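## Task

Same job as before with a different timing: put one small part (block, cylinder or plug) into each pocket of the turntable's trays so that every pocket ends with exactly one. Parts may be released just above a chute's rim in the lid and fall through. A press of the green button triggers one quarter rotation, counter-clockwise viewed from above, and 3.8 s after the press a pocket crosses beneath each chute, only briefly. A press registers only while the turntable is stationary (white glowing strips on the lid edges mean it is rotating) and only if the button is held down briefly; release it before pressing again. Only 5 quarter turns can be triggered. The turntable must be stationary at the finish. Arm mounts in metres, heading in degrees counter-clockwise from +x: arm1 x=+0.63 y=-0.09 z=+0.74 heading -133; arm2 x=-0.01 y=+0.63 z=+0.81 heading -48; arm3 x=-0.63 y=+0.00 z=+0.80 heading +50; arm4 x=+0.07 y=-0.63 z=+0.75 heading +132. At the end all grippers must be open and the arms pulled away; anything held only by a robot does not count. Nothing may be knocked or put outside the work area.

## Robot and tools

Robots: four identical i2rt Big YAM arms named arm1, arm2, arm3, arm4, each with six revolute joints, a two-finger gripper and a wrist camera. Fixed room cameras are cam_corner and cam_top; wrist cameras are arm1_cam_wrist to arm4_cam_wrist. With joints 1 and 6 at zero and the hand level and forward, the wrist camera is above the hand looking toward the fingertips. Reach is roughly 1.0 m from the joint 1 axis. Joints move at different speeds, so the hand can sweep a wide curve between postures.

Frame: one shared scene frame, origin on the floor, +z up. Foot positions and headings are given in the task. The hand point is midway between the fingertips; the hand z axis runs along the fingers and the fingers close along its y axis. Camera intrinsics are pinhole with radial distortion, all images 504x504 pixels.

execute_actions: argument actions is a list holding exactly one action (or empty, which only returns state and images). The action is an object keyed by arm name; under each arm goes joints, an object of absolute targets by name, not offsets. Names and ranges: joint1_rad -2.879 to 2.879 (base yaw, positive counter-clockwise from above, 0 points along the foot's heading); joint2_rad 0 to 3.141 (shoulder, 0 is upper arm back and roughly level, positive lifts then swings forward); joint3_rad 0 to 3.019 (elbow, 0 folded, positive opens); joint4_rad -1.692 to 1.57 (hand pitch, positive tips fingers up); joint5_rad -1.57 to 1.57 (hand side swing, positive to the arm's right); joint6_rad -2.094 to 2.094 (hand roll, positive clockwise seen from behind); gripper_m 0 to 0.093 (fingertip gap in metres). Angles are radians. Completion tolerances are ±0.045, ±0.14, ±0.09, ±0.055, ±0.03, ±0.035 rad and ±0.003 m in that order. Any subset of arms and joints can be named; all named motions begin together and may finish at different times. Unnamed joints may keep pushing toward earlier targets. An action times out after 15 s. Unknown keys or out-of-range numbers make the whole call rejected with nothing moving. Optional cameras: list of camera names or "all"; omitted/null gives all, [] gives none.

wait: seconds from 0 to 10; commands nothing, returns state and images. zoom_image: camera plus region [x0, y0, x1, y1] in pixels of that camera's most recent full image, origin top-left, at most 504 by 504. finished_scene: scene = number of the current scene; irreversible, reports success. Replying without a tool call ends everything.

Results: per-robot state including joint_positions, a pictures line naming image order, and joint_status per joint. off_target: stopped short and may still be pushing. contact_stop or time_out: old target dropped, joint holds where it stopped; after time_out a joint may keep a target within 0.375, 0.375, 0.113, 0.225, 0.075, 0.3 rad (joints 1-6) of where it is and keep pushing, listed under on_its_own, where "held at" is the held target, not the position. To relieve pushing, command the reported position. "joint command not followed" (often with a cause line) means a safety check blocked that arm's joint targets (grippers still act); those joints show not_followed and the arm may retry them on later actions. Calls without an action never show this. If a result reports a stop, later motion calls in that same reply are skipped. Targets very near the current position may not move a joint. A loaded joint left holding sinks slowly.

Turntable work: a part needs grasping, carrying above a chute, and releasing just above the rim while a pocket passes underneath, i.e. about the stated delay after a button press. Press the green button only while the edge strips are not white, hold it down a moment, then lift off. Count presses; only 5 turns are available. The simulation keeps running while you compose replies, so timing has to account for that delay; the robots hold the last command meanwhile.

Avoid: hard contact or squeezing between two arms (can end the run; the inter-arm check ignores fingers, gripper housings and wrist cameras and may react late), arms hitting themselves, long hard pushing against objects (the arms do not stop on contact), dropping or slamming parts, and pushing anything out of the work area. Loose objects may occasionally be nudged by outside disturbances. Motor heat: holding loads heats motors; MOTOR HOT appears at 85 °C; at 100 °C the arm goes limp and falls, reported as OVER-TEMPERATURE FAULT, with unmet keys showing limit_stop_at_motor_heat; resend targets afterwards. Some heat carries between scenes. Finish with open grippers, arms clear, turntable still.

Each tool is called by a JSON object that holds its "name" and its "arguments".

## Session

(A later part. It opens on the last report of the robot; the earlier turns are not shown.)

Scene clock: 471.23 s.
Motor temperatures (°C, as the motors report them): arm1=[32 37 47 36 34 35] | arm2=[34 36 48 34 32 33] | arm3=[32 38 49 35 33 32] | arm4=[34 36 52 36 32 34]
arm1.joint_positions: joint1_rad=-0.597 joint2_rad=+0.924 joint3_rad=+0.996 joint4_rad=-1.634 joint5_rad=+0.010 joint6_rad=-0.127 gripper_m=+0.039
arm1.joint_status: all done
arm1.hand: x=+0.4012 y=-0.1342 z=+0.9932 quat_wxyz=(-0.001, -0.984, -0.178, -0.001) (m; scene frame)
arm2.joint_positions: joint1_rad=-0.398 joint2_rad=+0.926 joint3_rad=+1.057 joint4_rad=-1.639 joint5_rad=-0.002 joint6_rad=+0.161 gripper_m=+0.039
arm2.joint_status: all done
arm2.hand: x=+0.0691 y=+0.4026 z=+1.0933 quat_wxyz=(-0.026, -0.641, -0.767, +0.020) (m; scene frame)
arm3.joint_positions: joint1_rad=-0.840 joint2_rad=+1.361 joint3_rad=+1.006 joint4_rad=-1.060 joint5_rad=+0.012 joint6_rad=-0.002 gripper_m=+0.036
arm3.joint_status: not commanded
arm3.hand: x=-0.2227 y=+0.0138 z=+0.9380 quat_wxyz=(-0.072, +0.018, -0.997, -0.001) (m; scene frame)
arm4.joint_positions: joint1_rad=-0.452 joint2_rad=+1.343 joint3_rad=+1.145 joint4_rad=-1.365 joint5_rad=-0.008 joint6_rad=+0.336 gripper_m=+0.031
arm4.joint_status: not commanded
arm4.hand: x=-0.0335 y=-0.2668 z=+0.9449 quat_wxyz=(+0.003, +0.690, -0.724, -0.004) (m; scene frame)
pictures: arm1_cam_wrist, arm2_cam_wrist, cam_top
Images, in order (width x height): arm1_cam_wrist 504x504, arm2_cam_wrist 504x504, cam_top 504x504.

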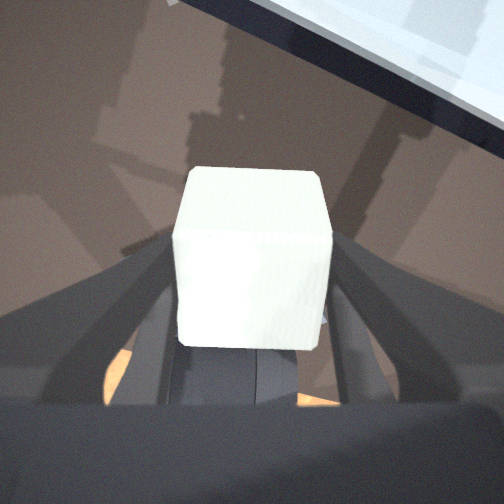

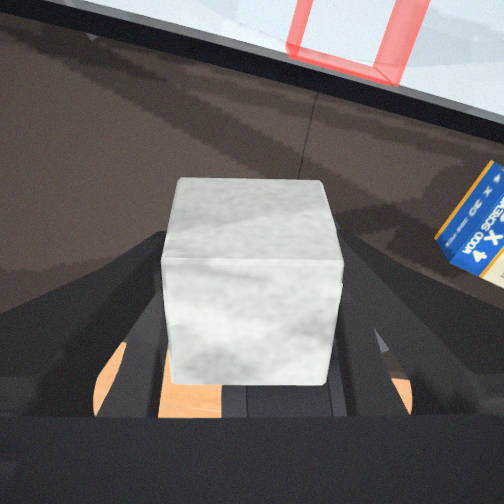

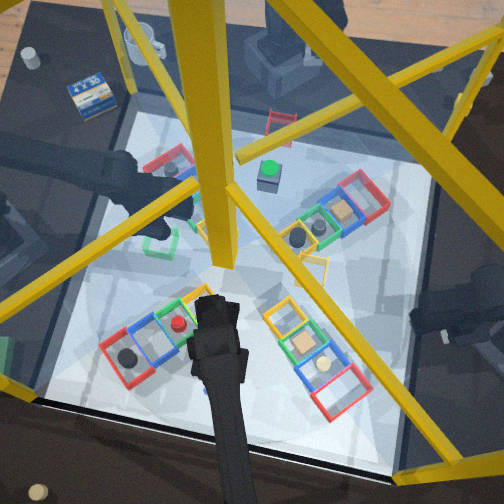

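{"name": "execute_actions", "arguments": {"actions": [{"arm1":{"joints":{"joint1_rad":-0.985,"joint2_rad":1.625,"joint3_rad":1.56,"joint4_rad":-1.365}},"arm2":{"joints":{"joint1_rad":-0.69,"joint2_rad":1.09,"joint3_rad":0.775,"joint4_rad":-1.235}}}], "cameras": ["arm1_cam_wrist","arm2_cam_wrist"]}}

Scene clock: 515.40 s.
Motor temperatures (°C, as the motors report them): arm1=[32 36 50 36 34 35] | arm2=[34 34 51 34 32 33] | arm3=[32 38 49 35 33 32] | arm4=[34 36 53 36 32 34]
arm1.joint_positions: joint1_rad=-0.992 joint2_rad=+1.634 joint3_rad=+1.507 joint4_rad=-1.374 joint5_rad=+0.010 joint6_rad=-0.127 gripper_m=+0.039
arm1.joint_status: all done
arm1.hand: x=+0.1250 y=+0.0017 z=+0.9433 quat_wxyz=(+0.005, -0.999, +0.019, +0.027) (m; scene frame)
arm2.joint_positions: joint1_rad=-0.689 joint2_rad=+1.095 joint3_rad=+0.765 joint4_rad=-1.248 joint5_rad=-0.002 joint6_rad=+0.161 gripper_m=+0.039
arm2.joint_status: all done
arm2.hand: x=+0.0000 y=+0.3627 z=+0.9442 quat_wxyz=(+0.003, -0.746, -0.666, +0.002) (m; scene frame)
arm3.joint_positions: joint1_rad=-0.840 joint2_rad=+1.361 joint3_rad=+1.006 joint4_rad=-1.060 joint5_rad=+0.012 joint6_rad=-0.002 gripper_m=+0.036
arm3.joint_status: not commanded
arm3.hand: x=-0.2227 y=+0.0138 z=+0.9380 quat_wxyz=(-0.072, +0.018, -0.997, -0.001) (m; scene frame)
arm4.joint_positions: joint1_rad=-0.452 joint2_rad=+1.343 joint3_rad=+1.145 joint4_rad=-1.365 joint5_rad=-0.008 joint6_rad=+0.336 gripper_m=+0.031
arm4.joint_status: not commanded
arm4.hand: x=-0.0335 y=-0.2668 z=+0.9449 quat_wxyz=(+0.003, +0.690, -0.724, -0.004) (m; scene frame)
pictures: arm1_cam_wrist, arm2_cam_wrist
Images, in order (width x height): arm1_cam_wrist 504x504, arm2_cam_wrist 504x504.

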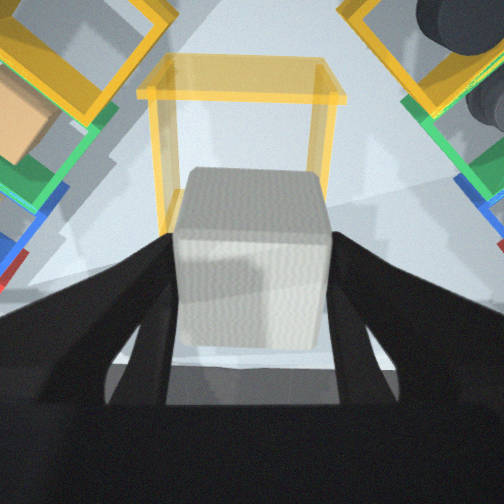

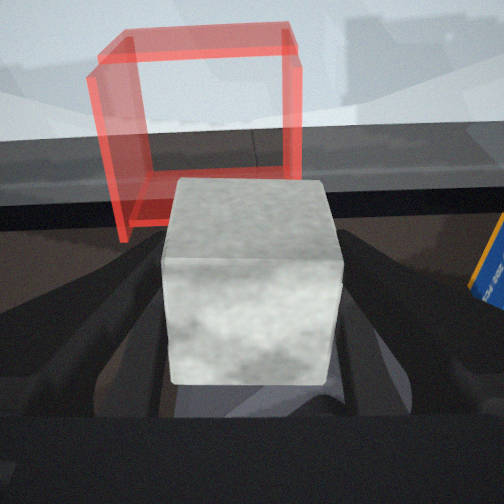

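{"name": "zoom_image", "arguments": {"camera": "arm2_cam_wrist", "region": [60, 0, 360, 260]}}

Region (60, 0, 360, 260) of arm2_cam_wrist's 504x504 image, scaled by 1.680, with more detail than that image has; it fills the top 437 rows of this view, and the rest is white.

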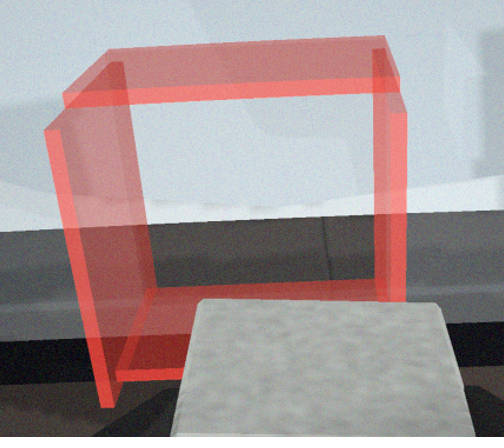

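{"name": "execute_actions", "arguments": {"actions": [{"arm2":{"joints":{"joint1_rad":-0.63,"joint4_rad":-1.2,"joint6_rad":0.1}}}], "cameras": ["arm2_cam_wrist"]}}

Scene clock: 542.20 s.
Motor temperatures (°C, as the motors report them): arm1=[32 38 54 36 34 35] | arm2=[34 35 51 34 32 33] | arm3=[32 39 50 35 33 32] | arm4=[34 36 54 36 32 34]
arm1.joint_positions: joint1_rad=-0.992 joint2_rad=+1.634 joint3_rad=+1.507 joint4_rad=-1.374 joint5_rad=+0.010 joint6_rad=-0.127 gripper_m=+0.039
arm1.joint_status: not commanded
arm1.hand: x=+0.1250 y=+0.0017 z=+0.9433 quat_wxyz=(+0.005, -0.999, +0.019, +0.027) (m; scene frame)
arm2.joint_positions: joint1_rad=-0.632 joint2_rad=+1.095 joint3_rad=+0.765 joint4_rad=-1.213 joint5_rad=-0.002 joint6_rad=+0.110 gripper_m=+0.039
arm2.joint_status: all done
arm2.hand: x=+0.0163 y=+0.3553 z=+0.9442 quat_wxyz=(-0.011, -0.709, -0.705, +0.013) (m; scene frame)
arm3.joint_positions: joint1_rad=-0.840 joint2_rad=+1.361 joint3_rad=+1.006 joint4_rad=-1.060 joint5_rad=+0.012 joint6_rad=-0.002 gripper_m=+0.036
arm3.joint_status: not commanded
arm3.hand: x=-0.2227 y=+0.0138 z=+0.9380 quat_wxyz=(-0.072, +0.018, -0.997, -0.001) (m; scene frame)
arm4.joint_positions: joint1_rad=-0.452 joint2_rad=+1.343 joint3_rad=+1.145 joint4_rad=-1.365 joint5_rad=-0.008 joint6_rad=+0.336 gripper_m=+0.031
arm4.joint_status: not commanded
arm4.hand: x=-0.0335 y=-0.2668 z=+0.9449 quat_wxyz=(+0.003, +0.690, -0.724, -0.004) (m; scene frame)
pictures: arm2_cam_wrist
Images, in order (width x height): arm2_cam_wrist 504x504.

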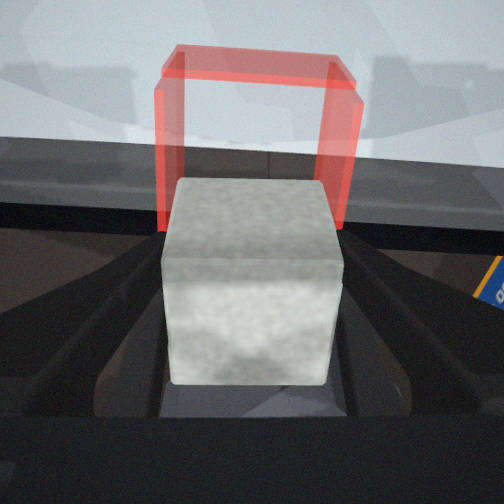

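{"name": "execute_actions", "arguments": {"actions": [{"arm2":{"joints":{"joint1_rad":-0.69,"joint3_rad":1.075,"joint4_rad":-1.065,"joint6_rad":0.17}}}], "cameras": []}}

{"name": "execute_actions", "arguments": {"actions": [{"arm2":{"joints":{"joint2_rad":1.34}}}], "cameras": ["arm2_cam_wrist","cam_top"]}}

Scene clock: 551.73 s.
Motor temperatures (°C, as the motors report them): arm1=[32 38 54 36 34 35] | arm2=[34 35 52 34 32 33] | arm3=[32 39 50 35 33 32] | arm4=[34 36 54 36 32 34]
arm1.joint_positions: joint1_rad=-0.992 joint2_rad=+1.634 joint3_rad=+1.507 joint4_rad=-1.374 joint5_rad=+0.010 joint6_rad=-0.127 gripper_m=+0.039
arm1.joint_status: not commanded
arm1.hand: x=+0.1250 y=+0.0017 z=+0.9433 quat_wxyz=(+0.005, -0.999, +0.019, +0.027) (m; scene frame)
arm2.joint_positions: joint1_rad=-0.688 joint2_rad=+1.084 joint3_rad=+1.049 joint4_rad=-1.072 joint5_rad=-0.002 joint6_rad=+0.159 gripper_m=+0.039
arm2.joint_status: all done
arm2.hand: x=+0.0075 y=+0.2353 z=+1.0799 quat_wxyz=(-0.179, -0.724, -0.649, +0.149) (m; scene frame)
arm3.joint_positions: joint1_rad=-0.840 joint2_rad=+1.361 joint3_rad=+1.006 joint4_rad=-1.060 joint5_rad=+0.012 joint6_rad=-0.002 gripper_m=+0.036
arm3.joint_status: not commanded
arm3.hand: x=-0.2227 y=+0.0138 z=+0.9380 quat_wxyz=(-0.072, +0.018, -0.997, -0.001) (m; scene frame)
arm4.joint_positions: joint1_rad=-0.452 joint2_rad=+1.343 joint3_rad=+1.145 joint4_rad=-1.365 joint5_rad=-0.008 joint6_rad=+0.336 gripper_m=+0.031
arm4.joint_status: not commanded
arm4.hand: x=-0.0335 y=-0.2668 z=+0.9449 quat_wxyz=(+0.003, +0.690, -0.724, -0.004) (m; scene frame)
pictures: none
No camera images: the call's "cameras" was empty. Leave "cameras" out to get every camera's image.

Scene clock: 552.90 s.
Motor temperatures (°C, as the motors report them): arm1=[32 38 54 36 34 35] | arm2=[34 35 52 34 32 33] | arm3=[32 39 50 35 33 32] | arm4=[34 36 54 36 32 34]
arm1.joint_positions: joint1_rad=-0.992 joint2_rad=+1.634 joint3_rad=+1.507 joint4_rad=-1.374 joint5_rad=+0.010 joint6_rad=-0.127 gripper_m=+0.039
arm1.joint_status: not commanded
arm1.hand: x=+0.1250 y=+0.0017 z=+0.9433 quat_wxyz=(+0.005, -0.999, +0.019, +0.027) (m; scene frame)
arm2.joint_positions: joint1_rad=-0.688 joint2_rad=+1.343 joint3_rad=+1.049 joint4_rad=-1.072 joint5_rad=-0.002 joint6_rad=+0.159 gripper_m=+0.039
arm2.joint_status: all done
arm2.hand: x=+0.0078 y=+0.2132 z=+0.9794 quat_wxyz=(-0.079, -0.741, -0.663, +0.068) (m; scene frame)
arm3.joint_positions: joint1_rad=-0.840 joint2_rad=+1.361 joint3_rad=+1.006 joint4_rad=-1.060 joint5_rad=+0.012 joint6_rad=-0.002 gripper_m=+0.036
arm3.joint_status: not commanded
arm3.hand: x=-0.2227 y=+0.0138 z=+0.9380 quat_wxyz=(-0.072, +0.018, -0.997, -0.001) (m; scene frame)
arm4.joint_positions: joint1_rad=-0.452 joint2_rad=+1.343 joint3_rad=+1.145 joint4_rad=-1.365 joint5_rad=-0.008 joint6_rad=+0.336 gripper_m=+0.031
arm4.joint_status: not commanded
arm4.hand: x=-0.0335 y=-0.2668 z=+0.9449 quat_wxyz=(+0.003, +0.690, -0.724, -0.004) (m; scene frame)
pictures: arm2_cam_wrist, cam_top
Images, in order (width x height): arm2_cam_wrist 504x504, cam_top 504x504.

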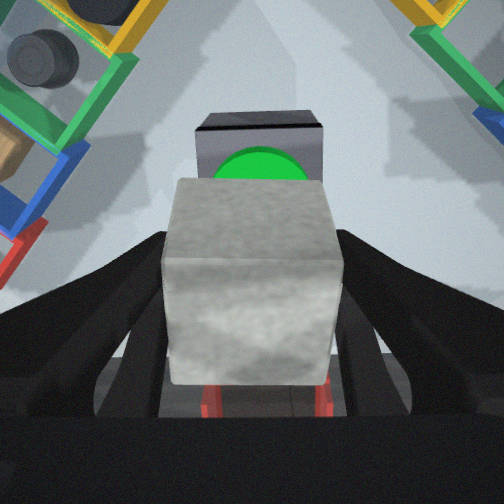

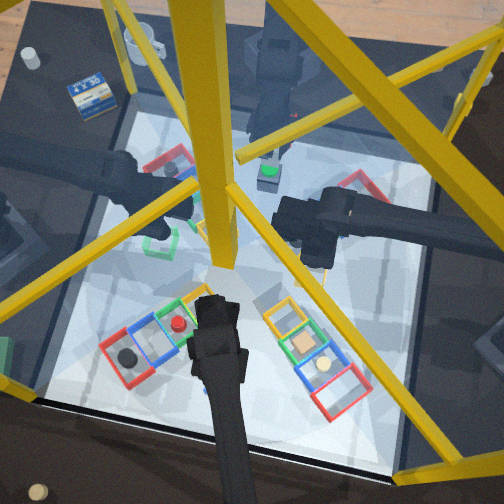

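{"name": "execute_actions", "arguments": {"actions": [{"arm2":{"joints":{"joint2_rad":1.09}}}], "cameras": []}}

{"name": "execute_actions", "arguments": {"actions": [{"arm2":{"joints":{"joint1_rad":-0.63,"joint3_rad":0.775,"joint4_rad":-1.225}}}], "cameras": ["arm2_cam_wrist"]}}

Scene clock: 596.80 s.
Motor temperatures (°C, as the motors report them): arm1=[32 39 55 36 34 35] | arm2=[34 35 54 34 32 33] | arm3=[32 39 50 35 33 32] | arm4=[34 36 55 36 32 34]
arm1.joint_positions: joint1_rad=-0.992 joint2_rad=+1.634 joint3_rad=+1.507 joint4_rad=-1.374 joint5_rad=+0.010 joint6_rad=-0.127 gripper_m=+0.039
arm1.joint_status: not commanded
arm1.hand: x=+0.1250 y=+0.0017 z=+0.9433 quat_wxyz=(+0.005, -0.999, +0.019, +0.027) (m; scene frame)
arm2.joint_positions: joint1_rad=-0.688 joint2_rad=+1.086 joint3_rad=+1.049 joint4_rad=-1.072 joint5_rad=-0.002 joint6_rad=+0.159 gripper_m=+0.039
arm2.joint_status: all done
arm2.hand: x=+0.0075 y=+0.2350 z=+1.0791 quat_wxyz=(-0.178, -0.724, -0.650, +0.148) (m; scene frame)
arm3.joint_positions: joint1_rad=-0.840 joint2_rad=+1.361 joint3_rad=+1.006 joint4_rad=-1.060 joint5_rad=+0.012 joint6_rad=-0.002 gripper_m=+0.036
arm3.joint_status: not commanded
arm3.hand: x=-0.2227 y=+0.0138 z=+0.9380 quat_wxyz=(-0.072, +0.018, -0.997, -0.001) (m; scene frame)
arm4.joint_positions: joint1_rad=-0.452 joint2_rad=+1.343 joint3_rad=+1.145 joint4_rad=-1.365 joint5_rad=-0.008 joint6_rad=+0.336 gripper_m=+0.031
arm4.joint_status: not commanded
arm4.hand: x=-0.0335 y=-0.2668 z=+0.9449 quat_wxyz=(+0.003, +0.690, -0.724, -0.004) (m; scene frame)
pictures: none
No camera images: the call's "cameras" was empty. Leave "cameras" out to get every camera's image.

Scene clock: 597.90 s.
Motor temperatures (°C, as the motors report them): arm1=[32 39 55 36 34 35] | arm2=[34 35 54 34 32 33] | arm3=[32 39 50 35 33 32] | arm4=[34 36 55 36 32 34]
arm1.joint_positions: joint1_rad=-0.992 joint2_rad=+1.634 joint3_rad=+1.507 joint4_rad=-1.374 joint5_rad=+0.010 joint6_rad=-0.127 gripper_m=+0.039
arm1.joint_status: not commanded
arm1.hand: x=+0.1250 y=+0.0017 z=+0.9433 quat_wxyz=(+0.005, -0.999, +0.019, +0.027) (m; scene frame)
arm2.joint_positions: joint1_rad=-0.630 joint2_rad=+1.090 joint3_rad=+0.766 joint4_rad=-1.219 joint5_rad=-0.002 joint6_rad=+0.160 gripper_m=+0.039
arm2.joint_status: all done
arm2.hand: x=+0.0166 y=+0.3565 z=+0.9457 quat_wxyz=(-0.011, -0.726, -0.688, +0.012) (m; scene frame)
arm3.joint_positions: joint1_rad=-0.840 joint2_rad=+1.361 joint3_rad=+1.006 joint4_rad=-1.060 joint5_rad=+0.012 joint6_rad=-0.002 gripper_m=+0.036
arm3.joint_status: not commanded
arm3.hand: x=-0.2227 y=+0.0138 z=+0.9380 quat_wxyz=(-0.072, +0.018, -0.997, -0.001) (m; scene frame)
arm4.joint_positions: joint1_rad=-0.452 joint2_rad=+1.343 joint3_rad=+1.145 joint4_rad=-1.365 joint5_rad=-0.008 joint6_rad=+0.336 gripper_m=+0.031
arm4.joint_status: not commanded
arm4.hand: x=-0.0335 y=-0.2668 z=+0.9449 quat_wxyz=(+0.003, +0.690, -0.724, -0.004) (m; scene frame)
pictures: arm2_cam_wrist
Images, in order (width x height): arm2_cam_wrist 504x504.

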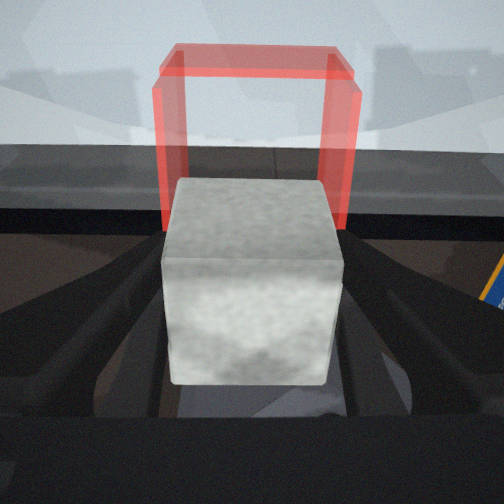

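{"name": "execute_actions", "arguments": {"actions": [{"arm2":{"joints":{"joint1_rad":-0.69,"joint3_rad":1.065,"joint4_rad":-1.07}}}], "cameras": []}}

{"name": "execute_actions", "arguments": {"actions": [{"arm2":{"joints":{"joint2_rad":1.34}}}], "cameras": ["arm2_cam_wrist","arm1_cam_wrist","arm3_cam_wrist","arm4_cam_wrist"]}}

Scene clock: 613.53 s.
Motor temperatures (°C, as the motors report them): arm1=[32 39 56 36 34 35] | arm2=[34 35 53 34 32 33] | arm3=[32 39 50 35 33 32] | arm4=[34 36 55 36 32 34]
arm1.joint_positions: joint1_rad=-0.992 joint2_rad=+1.634 joint3_rad=+1.507 joint4_rad=-1.374 joint5_rad=+0.010 joint6_rad=-0.127 gripper_m=+0.039
arm1.joint_status: not commanded
arm1.hand: x=+0.1250 y=+0.0017 z=+0.9433 quat_wxyz=(+0.005, -0.999, +0.019, +0.027) (m; scene frame)
arm2.joint_positions: joint1_rad=-0.688 joint2_rad=+1.084 joint3_rad=+1.040 joint4_rad=-1.077 joint5_rad=-0.002 joint6_rad=+0.160 gripper_m=+0.039
arm2.joint_status: all done
arm2.hand: x=+0.0073 y=+0.2384 z=+1.0749 quat_wxyz=(-0.173, -0.726, -0.650, +0.144) (m; scene frame)
arm3.joint_positions: joint1_rad=-0.840 joint2_rad=+1.361 joint3_rad=+1.006 joint4_rad=-1.060 joint5_rad=+0.012 joint6_rad=-0.002 gripper_m=+0.036
arm3.joint_status: not commanded
arm3.hand: x=-0.2227 y=+0.0138 z=+0.9380 quat_wxyz=(-0.072, +0.018, -0.997, -0.001) (m; scene frame)
arm4.joint_positions: joint1_rad=-0.452 joint2_rad=+1.343 joint3_rad=+1.145 joint4_rad=-1.365 joint5_rad=-0.008 joint6_rad=+0.336 gripper_m=+0.031
arm4.joint_status: not commanded
arm4.hand: x=-0.0335 y=-0.2668 z=+0.9449 quat_wxyz=(+0.003, +0.690, -0.724, -0.004) (m; scene frame)
pictures: none
No camera images: the call's "cameras" was empty. Leave "cameras" out to get every camera's image.

Scene clock: 614.70 s.
Motor temperatures (°C, as the motors report them): arm1=[32 39 56 36 34 35] | arm2=[34 35 53 34 32 33] | arm3=[32 39 50 35 33 32] | arm4=[34 36 55 36 32 34]
arm1.joint_positions: joint1_rad=-0.992 joint2_rad=+1.634 joint3_rad=+1.507 joint4_rad=-1.374 joint5_rad=+0.010 joint6_rad=-0.127 gripper_m=+0.039
arm1.joint_status: not commanded
arm1.hand: x=+0.1250 y=+0.0017 z=+0.9433 quat_wxyz=(+0.005, -0.999, +0.019, +0.027) (m; scene frame)
arm2.joint_positions: joint1_rad=-0.688 joint2_rad=+1.344 joint3_rad=+1.040 joint4_rad=-1.077 joint5_rad=-0.002 joint6_rad=+0.160 gripper_m=+0.039
arm2.joint_status: all done
arm2.hand: x=+0.0075 y=+0.2174 z=+0.9754 quat_wxyz=(-0.074, -0.742, -0.664, +0.064) (m; scene frame)
arm3.joint_positions: joint1_rad=-0.840 joint2_rad=+1.361 joint3_rad=+1.006 joint4_rad=-1.060 joint5_rad=+0.012 joint6_rad=-0.002 gripper_m=+0.036
arm3.joint_status: not commanded
arm3.hand: x=-0.2227 y=+0.0138 z=+0.9380 quat_wxyz=(-0.072, +0.018, -0.997, -0.001) (m; scene frame)
arm4.joint_positions: joint1_rad=-0.452 joint2_rad=+1.343 joint3_rad=+1.145 joint4_rad=-1.365 joint5_rad=-0.008 joint6_rad=+0.336 gripper_m=+0.031
arm4.joint_status: not commanded
arm4.hand: x=-0.0335 y=-0.2668 z=+0.9449 quat_wxyz=(+0.003, +0.690, -0.724, -0.004) (m; scene frame)
pictures: arm1_cam_wrist, arm2_cam_wrist, arm3_cam_wrist, arm4_cam_wrist
Images, in order (width x height): arm1_cam_wrist 504x504, arm2_cam_wrist 504x504, arm3_cam_wrist 504x504, arm4_cam_wrist 504x504.

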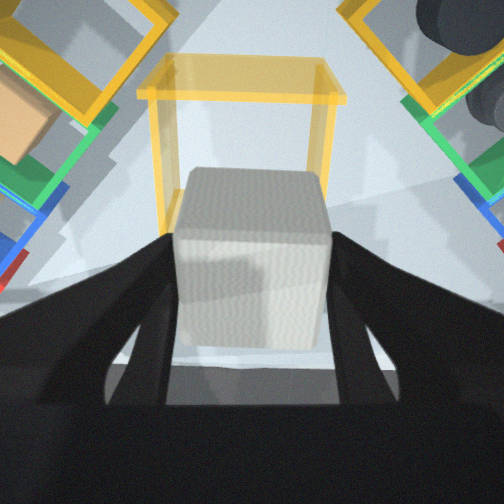

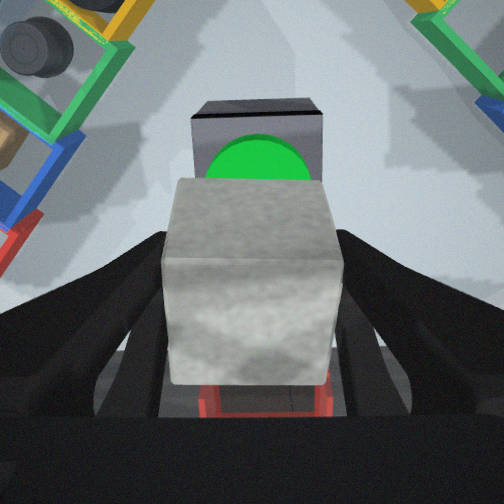

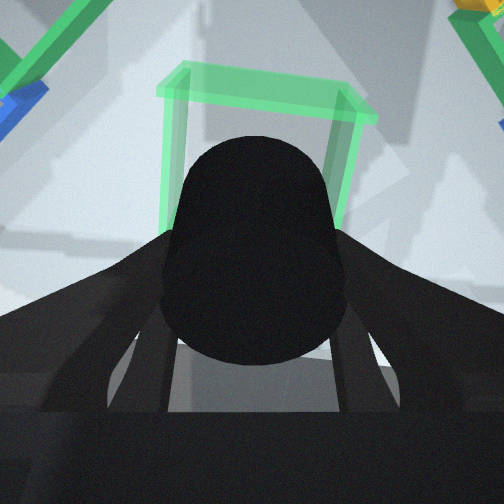

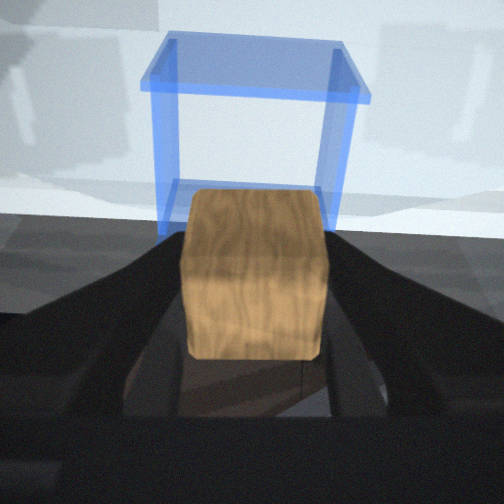

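{"name": "execute_actions", "arguments": {"actions": [{"arm2":{"joints":{"joint2_rad":1.515}}}], "cameras": []}}

{"name": "execute_actions", "arguments": {"actions": [{"arm2":{"joints":{"joint2_rad":1.09}}}], "cameras": []}}

{"name": "execute_actions", "arguments": {"actions": [{"arm2":{"joints":{"joint1_rad":-0.63,"joint3_rad":0.775,"joint4_rad":-1.225}}}], "cameras": []}}

{"name": "wait", "arguments": {"seconds": 0.53}}

{"name": "execute_actions", "arguments": {"actions": [{"arm1":{"joints":{"gripper_m":0.065}},"arm2":{"joints":{"gripper_m":0.065}},"arm3":{"joints":{"gripper_m":0.065}},"arm4":{"joints":{"gripper_m":0.065}}}]}}

Scene clock: 623.50 s.
Motor temperatures (°C, as the motors report them): arm1=[32 39 56 36 34 35] | arm2=[34 35 54 34 32 33] | arm3=[32 39 50 35 33 32] | arm4=[34 36 55 36 32 34]
arm1.joint_positions: joint1_rad=-0.992 joint2_rad=+1.634 joint3_rad=+1.507 joint4_rad=-1.374 joint5_rad=+0.010 joint6_rad=-0.127 gripper_m=+0.039
arm1.joint_status: not commanded
arm1.hand: x=+0.1250 y=+0.0017 z=+0.9433 quat_wxyz=(+0.005, -0.999, +0.019, +0.027) (m; scene frame)
arm2.joint_positions: joint1_rad=-0.689 joint2_rad=+1.478 joint3_rad=+1.066 joint4_rad=-1.076 joint5_rad=-0.001 joint6_rad=+0.162 gripper_m=+0.039
arm2.joint_status: all done
arm2.hand: x=+0.0074 y=+0.2064 z=+0.9321 quat_wxyz=(-0.032, -0.745, -0.665, +0.030) (m; scene frame)
arm3.joint_positions: joint1_rad=-0.840 joint2_rad=+1.361 joint3_rad=+1.006 joint4_rad=-1.060 joint5_rad=+0.012 joint6_rad=-0.002 gripper_m=+0.036
arm3.joint_status: not commanded
arm3.hand: x=-0.2227 y=+0.0138 z=+0.9380 quat_wxyz=(-0.072, +0.018, -0.997, -0.001) (m; scene frame)
arm4.joint_positions: joint1_rad=-0.452 joint2_rad=+1.343 joint3_rad=+1.145 joint4_rad=-1.365 joint5_rad=-0.008 joint6_rad=+0.336 gripper_m=+0.031
arm4.joint_status: not commanded
arm4.hand: x=-0.0335 y=-0.2668 z=+0.9449 quat_wxyz=(+0.003, +0.690, -0.724, -0.004) (m; scene frame)
pictures: none
No camera images: the call's "cameras" was empty. Leave "cameras" out to get every camera's image.

Scene clock: 624.83 s.
Motor temperatures (°C, as the motors report them): arm1=[32 39 56 36 34 35] | arm2=[34 35 54 34 32 33] | arm3=[32 39 50 35 33 32] | arm4=[34 36 55 36 32 34]
arm1.joint_positions: joint1_rad=-0.992 joint2_rad=+1.634 joint3_rad=+1.507 joint4_rad=-1.374 joint5_rad=+0.010 joint6_rad=-0.127 gripper_m=+0.039
arm1.joint_status: not commanded
arm1.hand: x=+0.1250 y=+0.0017 z=+0.9433 quat_wxyz=(+0.005, -0.999, +0.019, +0.027) (m; scene frame)
arm2.joint_positions: joint1_rad=-0.689 joint2_rad=+1.087 joint3_rad=+1.057 joint4_rad=-1.076 joint5_rad=-0.001 joint6_rad=+0.162 gripper_m=+0.039
arm2.joint_status: all done
arm2.hand: x=+0.0072 y=+0.2341 z=+1.0822 quat_wxyz=(-0.179, -0.725, -0.648, +0.149) (m; scene frame)
arm3.joint_positions: joint1_rad=-0.840 joint2_rad=+1.361 joint3_rad=+1.006 joint4_rad=-1.060 joint5_rad=+0.012 joint6_rad=-0.002 gripper_m=+0.036
arm3.joint_status: not commanded
arm3.hand: x=-0.2227 y=+0.0138 z=+0.9380 quat_wxyz=(-0.072, +0.018, -0.997, -0.001) (m; scene frame)
arm4.joint_positions: joint1_rad=-0.452 joint2_rad=+1.343 joint3_rad=+1.145 joint4_rad=-1.365 joint5_rad=-0.008 joint6_rad=+0.336 gripper_m=+0.031
arm4.joint_status: not commanded
arm4.hand: x=-0.0335 y=-0.2668 z=+0.9449 quat_wxyz=(+0.003, +0.690, -0.724, -0.004) (m; scene frame)
pictures: none
No camera images: the call's "cameras" was empty. Leave "cameras" out to get every camera's image.

Scene clock: 625.93 s.
Motor temperatures (°C, as the motors report them): arm1=[32 39 56 36 34 35] | arm2=[34 35 54 34 32 33] | arm3=[32 39 50 35 33 32] | arm4=[34 36 55 36 32 34]
arm1.joint_positions: joint1_rad=-0.992 joint2_rad=+1.634 joint3_rad=+1.507 joint4_rad=-1.374 joint5_rad=+0.010 joint6_rad=-0.127 gripper_m=+0.039
arm1.joint_status: not commanded
arm1.hand: x=+0.1250 y=+0.0017 z=+0.9433 quat_wxyz=(+0.005, -0.999, +0.019, +0.027) (m; scene frame)
arm2.joint_positions: joint1_rad=-0.630 joint2_rad=+1.089 joint3_rad=+0.766 joint4_rad=-1.219 joint5_rad=-0.001 joint6_rad=+0.162 gripper_m=+0.039
arm2.joint_status: all done
arm2.hand: x=+0.0165 y=+0.3562 z=+0.9462 quat_wxyz=(-0.011, -0.726, -0.687, +0.013) (m; scene frame)
arm3.joint_positions: joint1_rad=-0.840 joint2_rad=+1.361 joint3_rad=+1.006 joint4_rad=-1.060 joint5_rad=+0.012 joint6_rad=-0.002 gripper_m=+0.036
arm3.joint_status: not commanded
arm3.hand: x=-0.2227 y=+0.0138 z=+0.9380 quat_wxyz=(-0.072, +0.018, -0.997, -0.001) (m; scene frame)
arm4.joint_positions: joint1_rad=-0.452 joint2_rad=+1.343 joint3_rad=+1.145 joint4_rad=-1.365 joint5_rad=-0.008 joint6_rad=+0.336 gripper_m=+0.031
arm4.joint_status: not commanded
arm4.hand: x=-0.0335 y=-0.2668 z=+0.9449 quat_wxyz=(+0.003, +0.690, -0.724, -0.004) (m; scene frame)
pictures: none
No camera images: the call's "cameras" was empty. Leave "cameras" out to get every camera's image.

Scene clock: 626.47 s.
Motor temperatures (°C, as the motors report them): arm1=[32 39 56 36 34 35] | arm2=[34 35 54 34 32 33] | arm3=[32 39 50 35 33 32] | arm4=[34 36 55 36 32 34]
arm1.joint_positions: joint1_rad=-0.992 joint2_rad=+1.634 joint3_rad=+1.507 joint4_rad=-1.374 joint5_rad=+0.010 joint6_rad=-0.127 gripper_m=+0.039
arm1.joint_status: not commanded
arm1.hand: x=+0.1250 y=+0.0017 z=+0.9433 quat_wxyz=(+0.005, -0.999, +0.019, +0.027) (m; scene frame)
arm2.joint_positions: joint1_rad=-0.630 joint2_rad=+1.089 joint3_rad=+0.766 joint4_rad=-1.219 joint5_rad=-0.001 joint6_rad=+0.162 gripper_m=+0.039
arm2.joint_status: all done
arm2.hand: x=+0.0165 y=+0.3562 z=+0.9462 quat_wxyz=(-0.011, -0.726, -0.687, +0.013) (m; scene frame)
arm3.joint_positions: joint1_rad=-0.840 joint2_rad=+1.361 joint3_rad=+1.006 joint4_rad=-1.060 joint5_rad=+0.012 joint6_rad=-0.002 gripper_m=+0.036
arm3.joint_status: not commanded
arm3.hand: x=-0.2227 y=+0.0138 z=+0.9380 quat_wxyz=(-0.072, +0.018, -0.997, -0.001) (m; scene frame)
arm4.joint_positions: joint1_rad=-0.452 joint2_rad=+1.343 joint3_rad=+1.145 joint4_rad=-1.365 joint5_rad=-0.008 joint6_rad=+0.336 gripper_m=+0.031
arm4.joint_status: not commanded
arm4.hand: x=-0.0335 y=-0.2668 z=+0.9449 quat_wxyz=(+0.003, +0.690, -0.724, -0.004) (m; scene frame)
wait: 0.53 s; at rest by 0.27 s
pictures: arm1_cam_wrist, arm2_cam_wrist, arm3_cam_wrist, arm4_cam_wrist, cam_corner, cam_top
Images, in order (width x height): arm1_cam_wrist 504x504, arm2_cam_wrist 504x504, arm3_cam_wrist 504x504, arm4_cam_wrist 504x504, cam_corner 504x504, cam_top 504x504.

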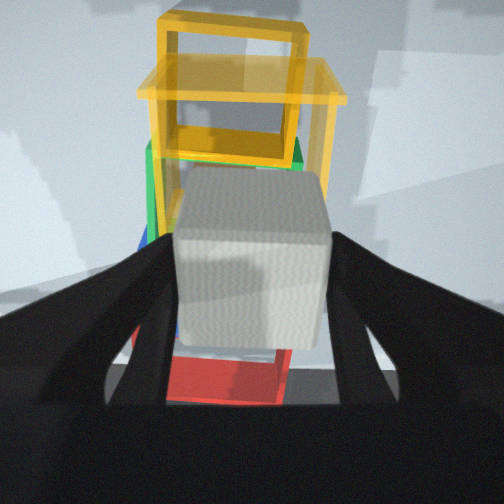

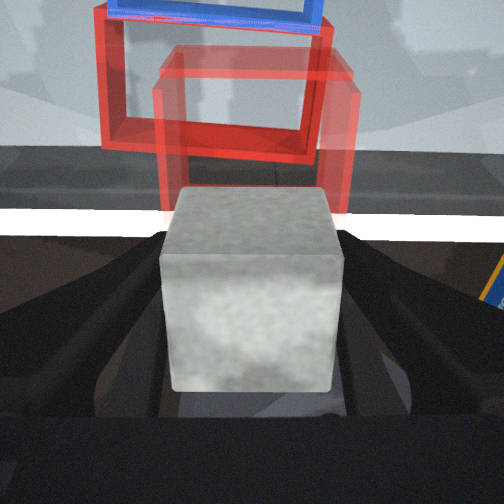

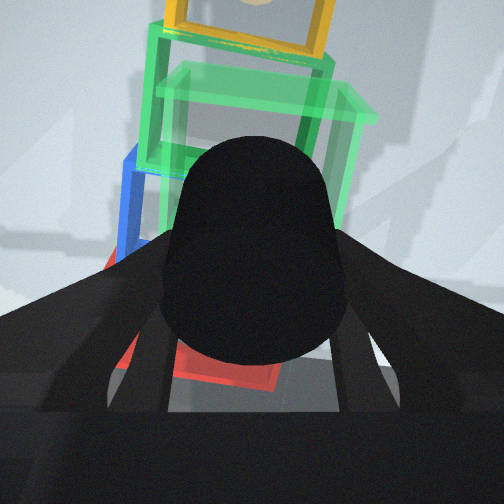

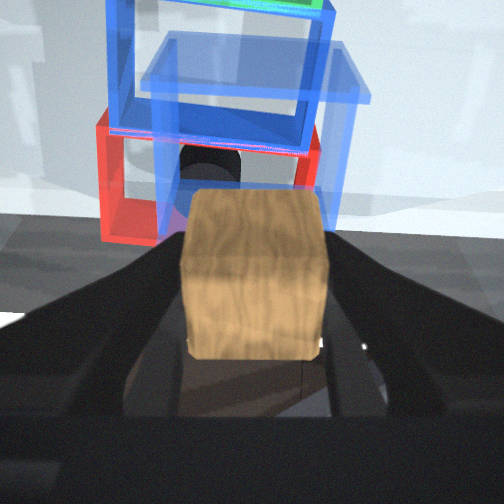

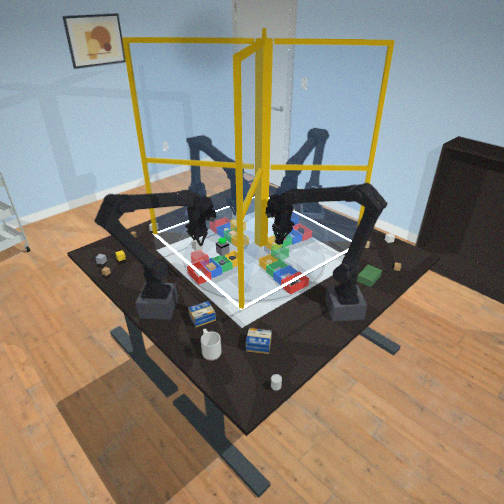

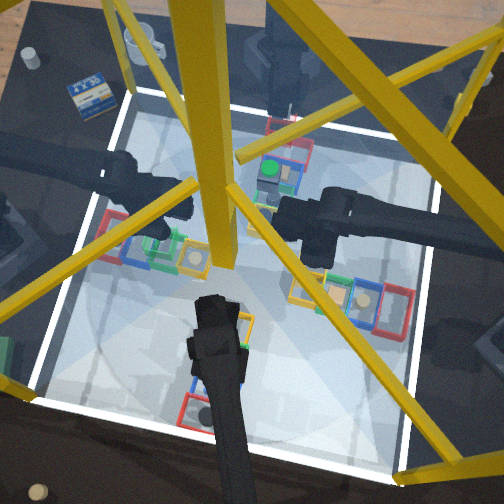

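Scene clock: 627.07 s.
Motor temperatures (°C, as the motors report them): arm1=[32 39 56 36 34 35] | arm2=[34 35 54 34 32 33] | arm3=[32 39 50 35 33 32] | arm4=[34 36 55 36 32 34]
arm1.joint_positions: joint1_rad=-0.992 joint2_rad=+1.634 joint3_rad=+1.507 joint4_rad=-1.374 joint5_rad=+0.010 joint6_rad=-0.127 gripper_m=+0.065
arm1.joint_status: all done
arm1.hand: x=+0.1250 y=+0.0017 z=+0.9435 quat_wxyz=(+0.005, -0.999, +0.019, +0.027) (m; scene frame)
arm2.joint_positions: joint1_rad=-0.630 joint2_rad=+1.089 joint3_rad=+0.766 joint4_rad=-1.219 joint5_rad=-0.001 joint6_rad=+0.162 gripper_m=+0.065
arm2.joint_status: all done
arm2.hand: x=+0.0165 y=+0.3562 z=+0.9462 quat_wxyz=(-0.011, -0.726, -0.687, +0.013) (m; scene frame)
arm3.joint_positions: joint1_rad=-0.840 joint2_rad=+1.361 joint3_rad=+1.006 joint4_rad=-1.060 joint5_rad=+0.012 joint6_rad=-0.002 gripper_m=+0.065
arm3.joint_status: all done
arm3.hand: x=-0.2227 y=+0.0138 z=+0.9380 quat_wxyz=(-0.072, +0.018, -0.997, -0.001) (m; scene frame)
arm4.joint_positions: joint1_rad=-0.452 joint2_rad=+1.343 joint3_rad=+1.145 joint4_rad=-1.365 joint5_rad=-0.008 joint6_rad=+0.336 gripper_m=+0.065
arm4.joint_status: all done
arm4.hand: x=-0.0335 y=-0.2668 z=+0.9449 quat_wxyz=(+0.003, +0.690, -0.724, -0.004) (m; scene frame)
pictures: arm1_cam_wrist, arm2_cam_wrist, arm3_cam_wrist, arm4_cam_wrist, cam_corner, cam_top
Images, in order (width x height): arm1_cam_wrist 504x504, arm2_cam_wrist 504x504, arm3_cam_wrist 504x504, arm4_cam_wrist 504x504, cam_corner 504x504, cam_top 504x504.

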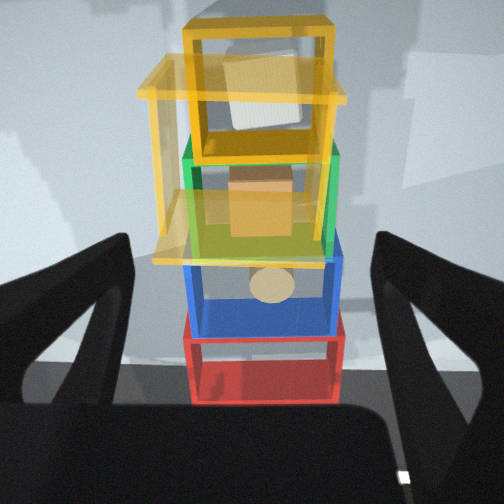

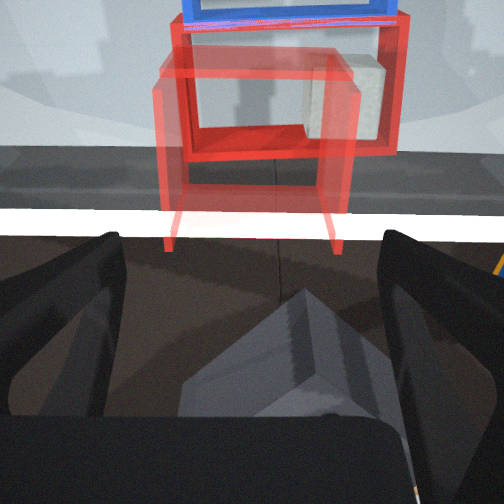

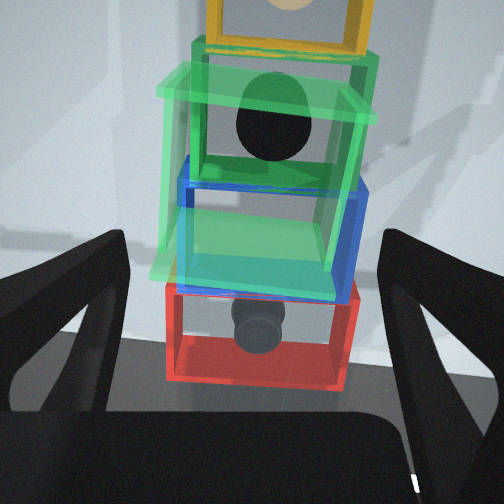

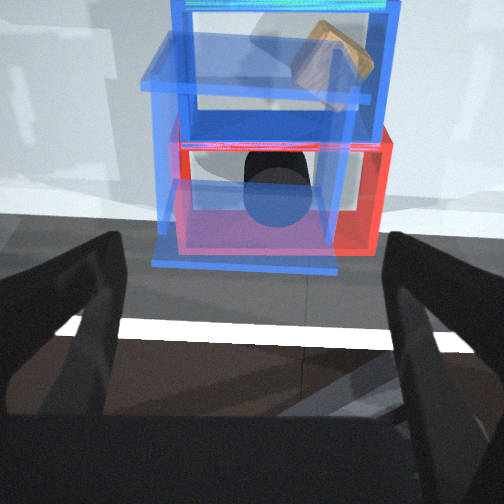

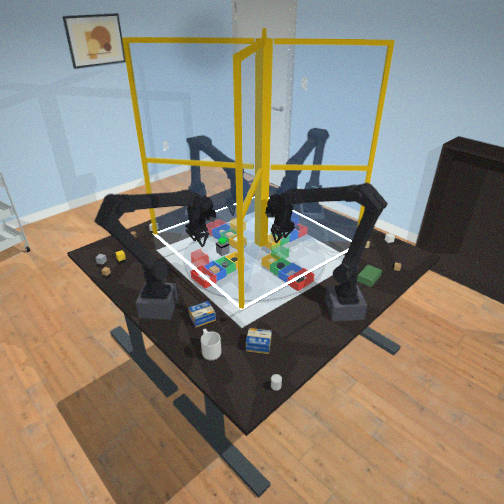

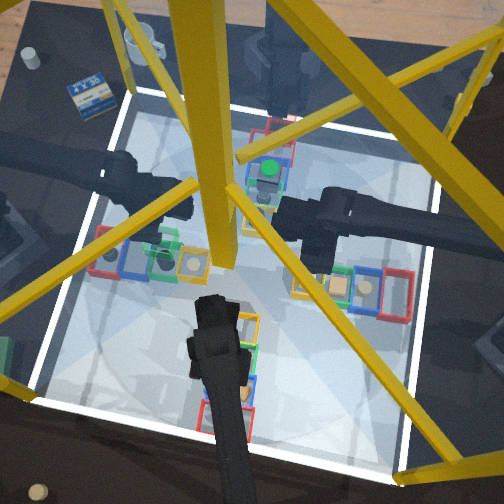

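{"name": "execute_actions", "arguments": {"actions": [{"arm1":{"joints":{"joint1_rad":-0.55,"joint2_rad":0.93,"joint3_rad":1.02,"joint4_rad":-1.65,"joint6_rad":0.0,"gripper_m":0.075}},"arm2":{"joints":{"joint1_rad":-0.35,"joint2_rad":0.93,"joint3_rad":1.02,"joint4_rad":-1.65,"joint6_rad":0.0,"gripper_m":0.075}},"arm3":{"joints":{"joint2_rad":0.93,"joint3_rad":1.02,"joint4_rad":-1.65}},"arm4":{"joints":{"joint1_rad":0.87,"joint3_rad":1.46,"joint4_rad":-1.55,"joint6_rad":0.0,"gripper_m":0.075}}}], "cameras": ["cam_top"]}}

{"name": "execute_actions", "arguments": {"actions": [{"arm1":{"joints":{"joint1_rad":0.635}},"arm2":{"joints":{"joint1_rad":0.99}},"arm3":{"joints":{"joint1_rad":0.9}},"arm4":{"joints":{"joint2_rad":1.74,"joint4_rad":-1.25}}}], "cameras": ["arm4_cam_wrist","cam_top","cam_corner"]}}

Scene clock: 657.33 s.
Motor temperatures (°C, as the motors report them): arm1=[32 39 56 36 34 35] | arm2=[34 34 53 34 32 33] | arm3=[32 39 50 35 33 32] | arm4=[34 36 56 36 32 34]
arm1.joint_positions: joint1_rad=-0.551 joint2_rad=+0.922 joint3_rad=+1.035 joint4_rad=-1.639 joint5_rad=+0.008 joint6_rad=-0.008 gripper_m=+0.075
arm1.joint_status: all done
arm1.hand: x=+0.3973 y=-0.1466 z=+1.0088 quat_wxyz=(-0.005, -0.990, -0.142, +0.017) (m; scene frame)
arm2.joint_positions: joint1_rad=-0.352 joint2_rad=+0.924 joint3_rad=+1.003 joint4_rad=-1.639 joint5_rad=-0.001 joint6_rad=+0.010 gripper_m=+0.075
arm2.joint_status: all done
arm2.hand: x=+0.0750 y=+0.4167 z=+1.0727 quat_wxyz=(-0.003, -0.563, -0.826, +0.007) (m; scene frame)
arm3.joint_positions: joint1_rad=-0.840 joint2_rad=+0.920 joint3_rad=+1.006 joint4_rad=-1.635 joint5_rad=+0.012 joint6_rad=-0.002 gripper_m=+0.065
arm3.joint_status: all done
arm3.hand: x=-0.3945 y=+0.0063 z=+1.0608 quat_wxyz=(-0.005, +0.019, -1.000, +0.000) (m; scene frame)
arm4.joint_positions: joint1_rad=+0.868 joint2_rad=+1.352 joint3_rad=+1.418 joint4_rad=-1.540 joint5_rad=-0.008 joint6_rad=+0.014 gripper_m=+0.075
arm4.joint_status: all done
arm4.hand: x=-0.3354 y=-0.6457 z=+1.0477 quat_wxyz=(+0.006, +0.999, +0.012, -0.049) (m; scene frame)
pictures: cam_top
Images, in order (width x height): cam_top 504x504.

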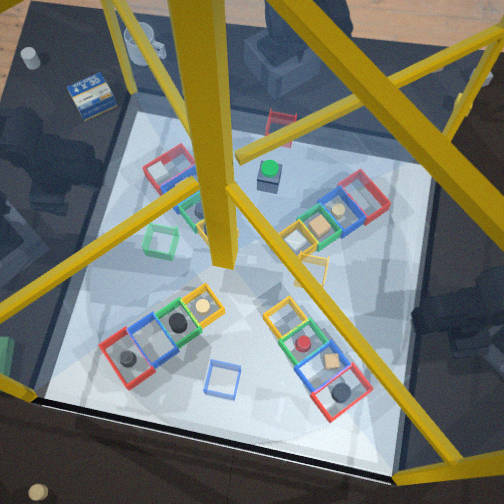

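Scene clock: 659.20 s.
Motor temperatures (°C, as the motors report them): arm1=[32 39 55 36 34 35] | arm2=[34 34 53 34 32 33] | arm3=[32 39 50 35 33 32] | arm4=[34 36 56 36 32 34]
arm1.joint_positions: joint1_rad=+0.632 joint2_rad=+0.922 joint3_rad=+1.035 joint4_rad=-1.639 joint5_rad=+0.010 joint6_rad=-0.006 gripper_m=+0.075
arm1.joint_status: all done
arm1.hand: x=+0.5977 y=-0.3193 z=+1.0133 quat_wxyz=(-0.020, -0.743, -0.668, +0.018) (m; scene frame)
arm2.joint_positions: joint1_rad=+0.987 joint2_rad=+0.926 joint3_rad=+1.003 joint4_rad=-1.639 joint5_rad=-0.002 joint6_rad=+0.009 gripper_m=+0.075
arm2.joint_status: all done
arm2.hand: x=+0.2172 y=+0.6665 z=+1.0701 quat_wxyz=(-0.001, +0.072, -0.997, +0.001) (m; scene frame)
arm3.joint_positions: joint1_rad=+0.896 joint2_rad=+0.923 joint3_rad=+1.006 joint4_rad=-1.635 joint5_rad=+0.011 joint6_rad=-0.002 gripper_m=+0.065
arm3.joint_status: all done
arm3.hand: x=-0.6709 y=+0.2291 z=+1.0659 quat_wxyz=(-0.010, +0.775, -0.632, -0.012) (m; scene frame)
arm4.joint_positions: joint1_rad=+0.868 joint2_rad=+1.767 joint3_rad=+1.422 joint4_rad=-1.260 joint5_rad=-0.008 joint6_rad=+0.014 gripper_m=+0.075
arm4.joint_status: all done
arm4.hand: x=-0.4381 y=-0.6498 z=+0.8661 quat_wxyz=(+0.004, +1.000, +0.011, +0.017) (m; scene frame)
pictures: arm4_cam_wrist, cam_corner, cam_top
Images, in order (width x height): arm4_cam_wrist 504x504, cam_corner 504x504, cam_top 504x504.

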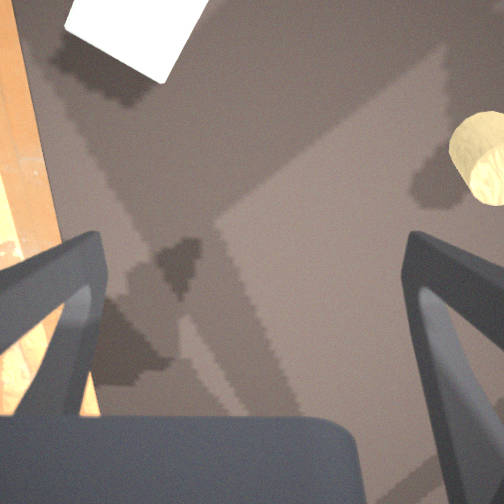

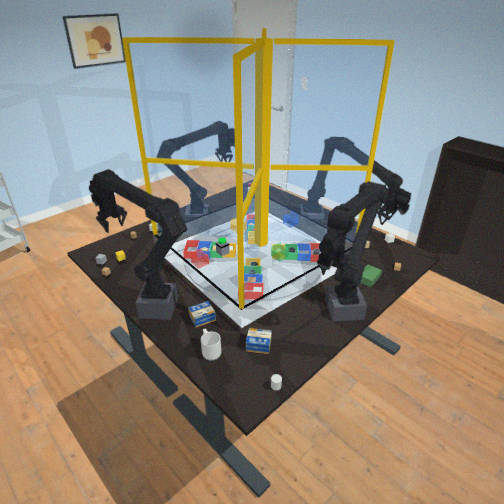

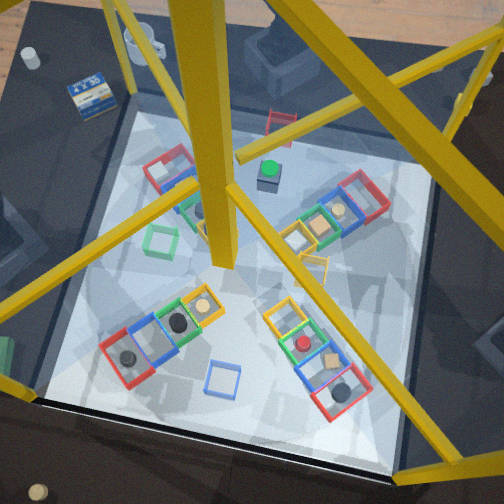

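{"name": "execute_actions", "arguments": {"actions": [{"arm1":{"joints":{"joint2_rad":1.635,"joint3_rad":1.30,"joint4_rad":-1.185}},"arm2":{"joints":{"joint2_rad":1.575,"joint3_rad":0.98,"joint4_rad":-0.96}},"arm4":{"joints":{"joint1_rad":0.65,"joint2_rad":1.735,"joint3_rad":1.265,"joint4_rad":-1.085}}}], "cameras": ["arm1_cam_wrist","arm2_cam_wrist","arm4_cam_wrist"]}}

Scene clock: 676.00 s.
Motor temperatures (°C, as the motors report them): arm1=[32 37 52 36 34 35] | arm2=[34 34 53 34 32 33] | arm3=[32 38 50 35 33 32] | arm4=[34 38 55 36 32 34]
arm1.joint_positions: joint1_rad=+0.632 joint2_rad=+1.642 joint3_rad=+1.281 joint4_rad=-1.200 joint5_rad=+0.010 joint6_rad=-0.006 gripper_m=+0.075
arm1.joint_status: all done
arm1.hand: x=+0.5730 y=-0.5579 z=+0.8672 quat_wxyz=(-0.008, -0.743, -0.669, +0.005) (m; scene frame)
arm2.joint_positions: joint1_rad=+0.987 joint2_rad=+1.578 joint3_rad=+0.976 joint4_rad=-0.973 joint5_rad=-0.002 joint6_rad=+0.009 gripper_m=+0.075
arm2.joint_status: all done
arm2.hand: x=+0.3883 y=+0.6920 z=+0.8575 quat_wxyz=(+0.006, +0.072, -0.997, +0.001) (m; scene frame)
arm3.joint_positions: joint1_rad=+0.896 joint2_rad=+0.923 joint3_rad=+1.006 joint4_rad=-1.635 joint5_rad=+0.011 joint6_rad=-0.002 gripper_m=+0.065
arm3.joint_status: not commanded
arm3.hand: x=-0.6709 y=+0.2291 z=+1.0659 quat_wxyz=(-0.010, +0.775, -0.632, -0.012) (m; scene frame)
arm4.joint_positions: joint1_rad=+0.641 joint2_rad=+1.752 joint3_rad=+1.265 joint4_rad=-1.097 joint5_rad=-0.007 joint6_rad=+0.013 gripper_m=+0.075
arm4.joint_status: all done
arm4.hand: x=-0.4073 y=-0.5376 z=+0.8180 quat_wxyz=(+0.005, +0.995, -0.102, +0.006) (m; scene frame)
pictures: arm1_cam_wrist, arm2_cam_wrist, arm4_cam_wrist
Images, in order (width x height): arm1_cam_wrist 504x504, arm2_cam_wrist 504x504, arm4_cam_wrist 504x504.

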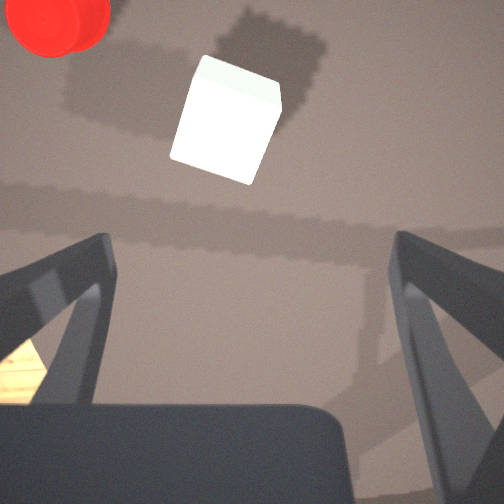

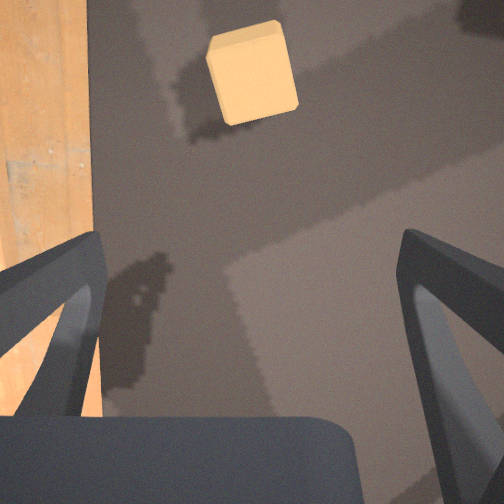

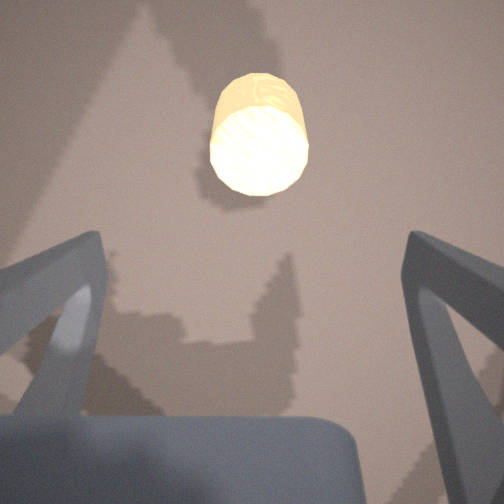

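{"name": "zoom_image", "arguments": {"camera": "arm1_cam_wrist", "region": [150, 40, 310, 200]}}

{"name": "zoom_image", "arguments": {"camera": "arm2_cam_wrist", "region": [180, 0, 330, 150]}}

Region (150, 40, 310, 200) of arm1_cam_wrist's 504x504 image, scaled by 3.150, with more detail than that image has.

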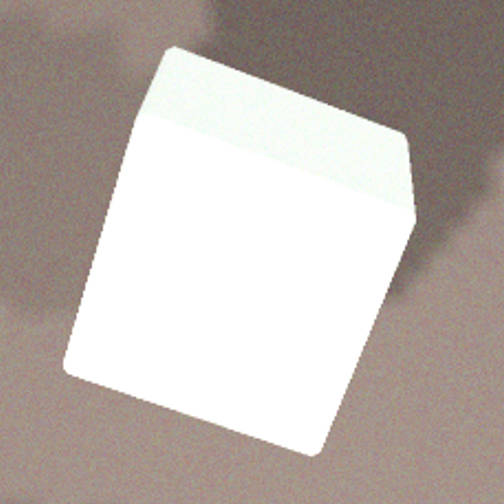

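Region (180, 0, 330, 150) of arm2_cam_wrist's 504x504 image, scaled by 3.360, with more detail than that image has.

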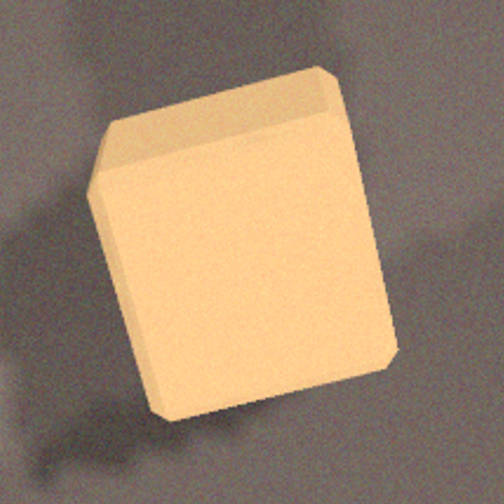

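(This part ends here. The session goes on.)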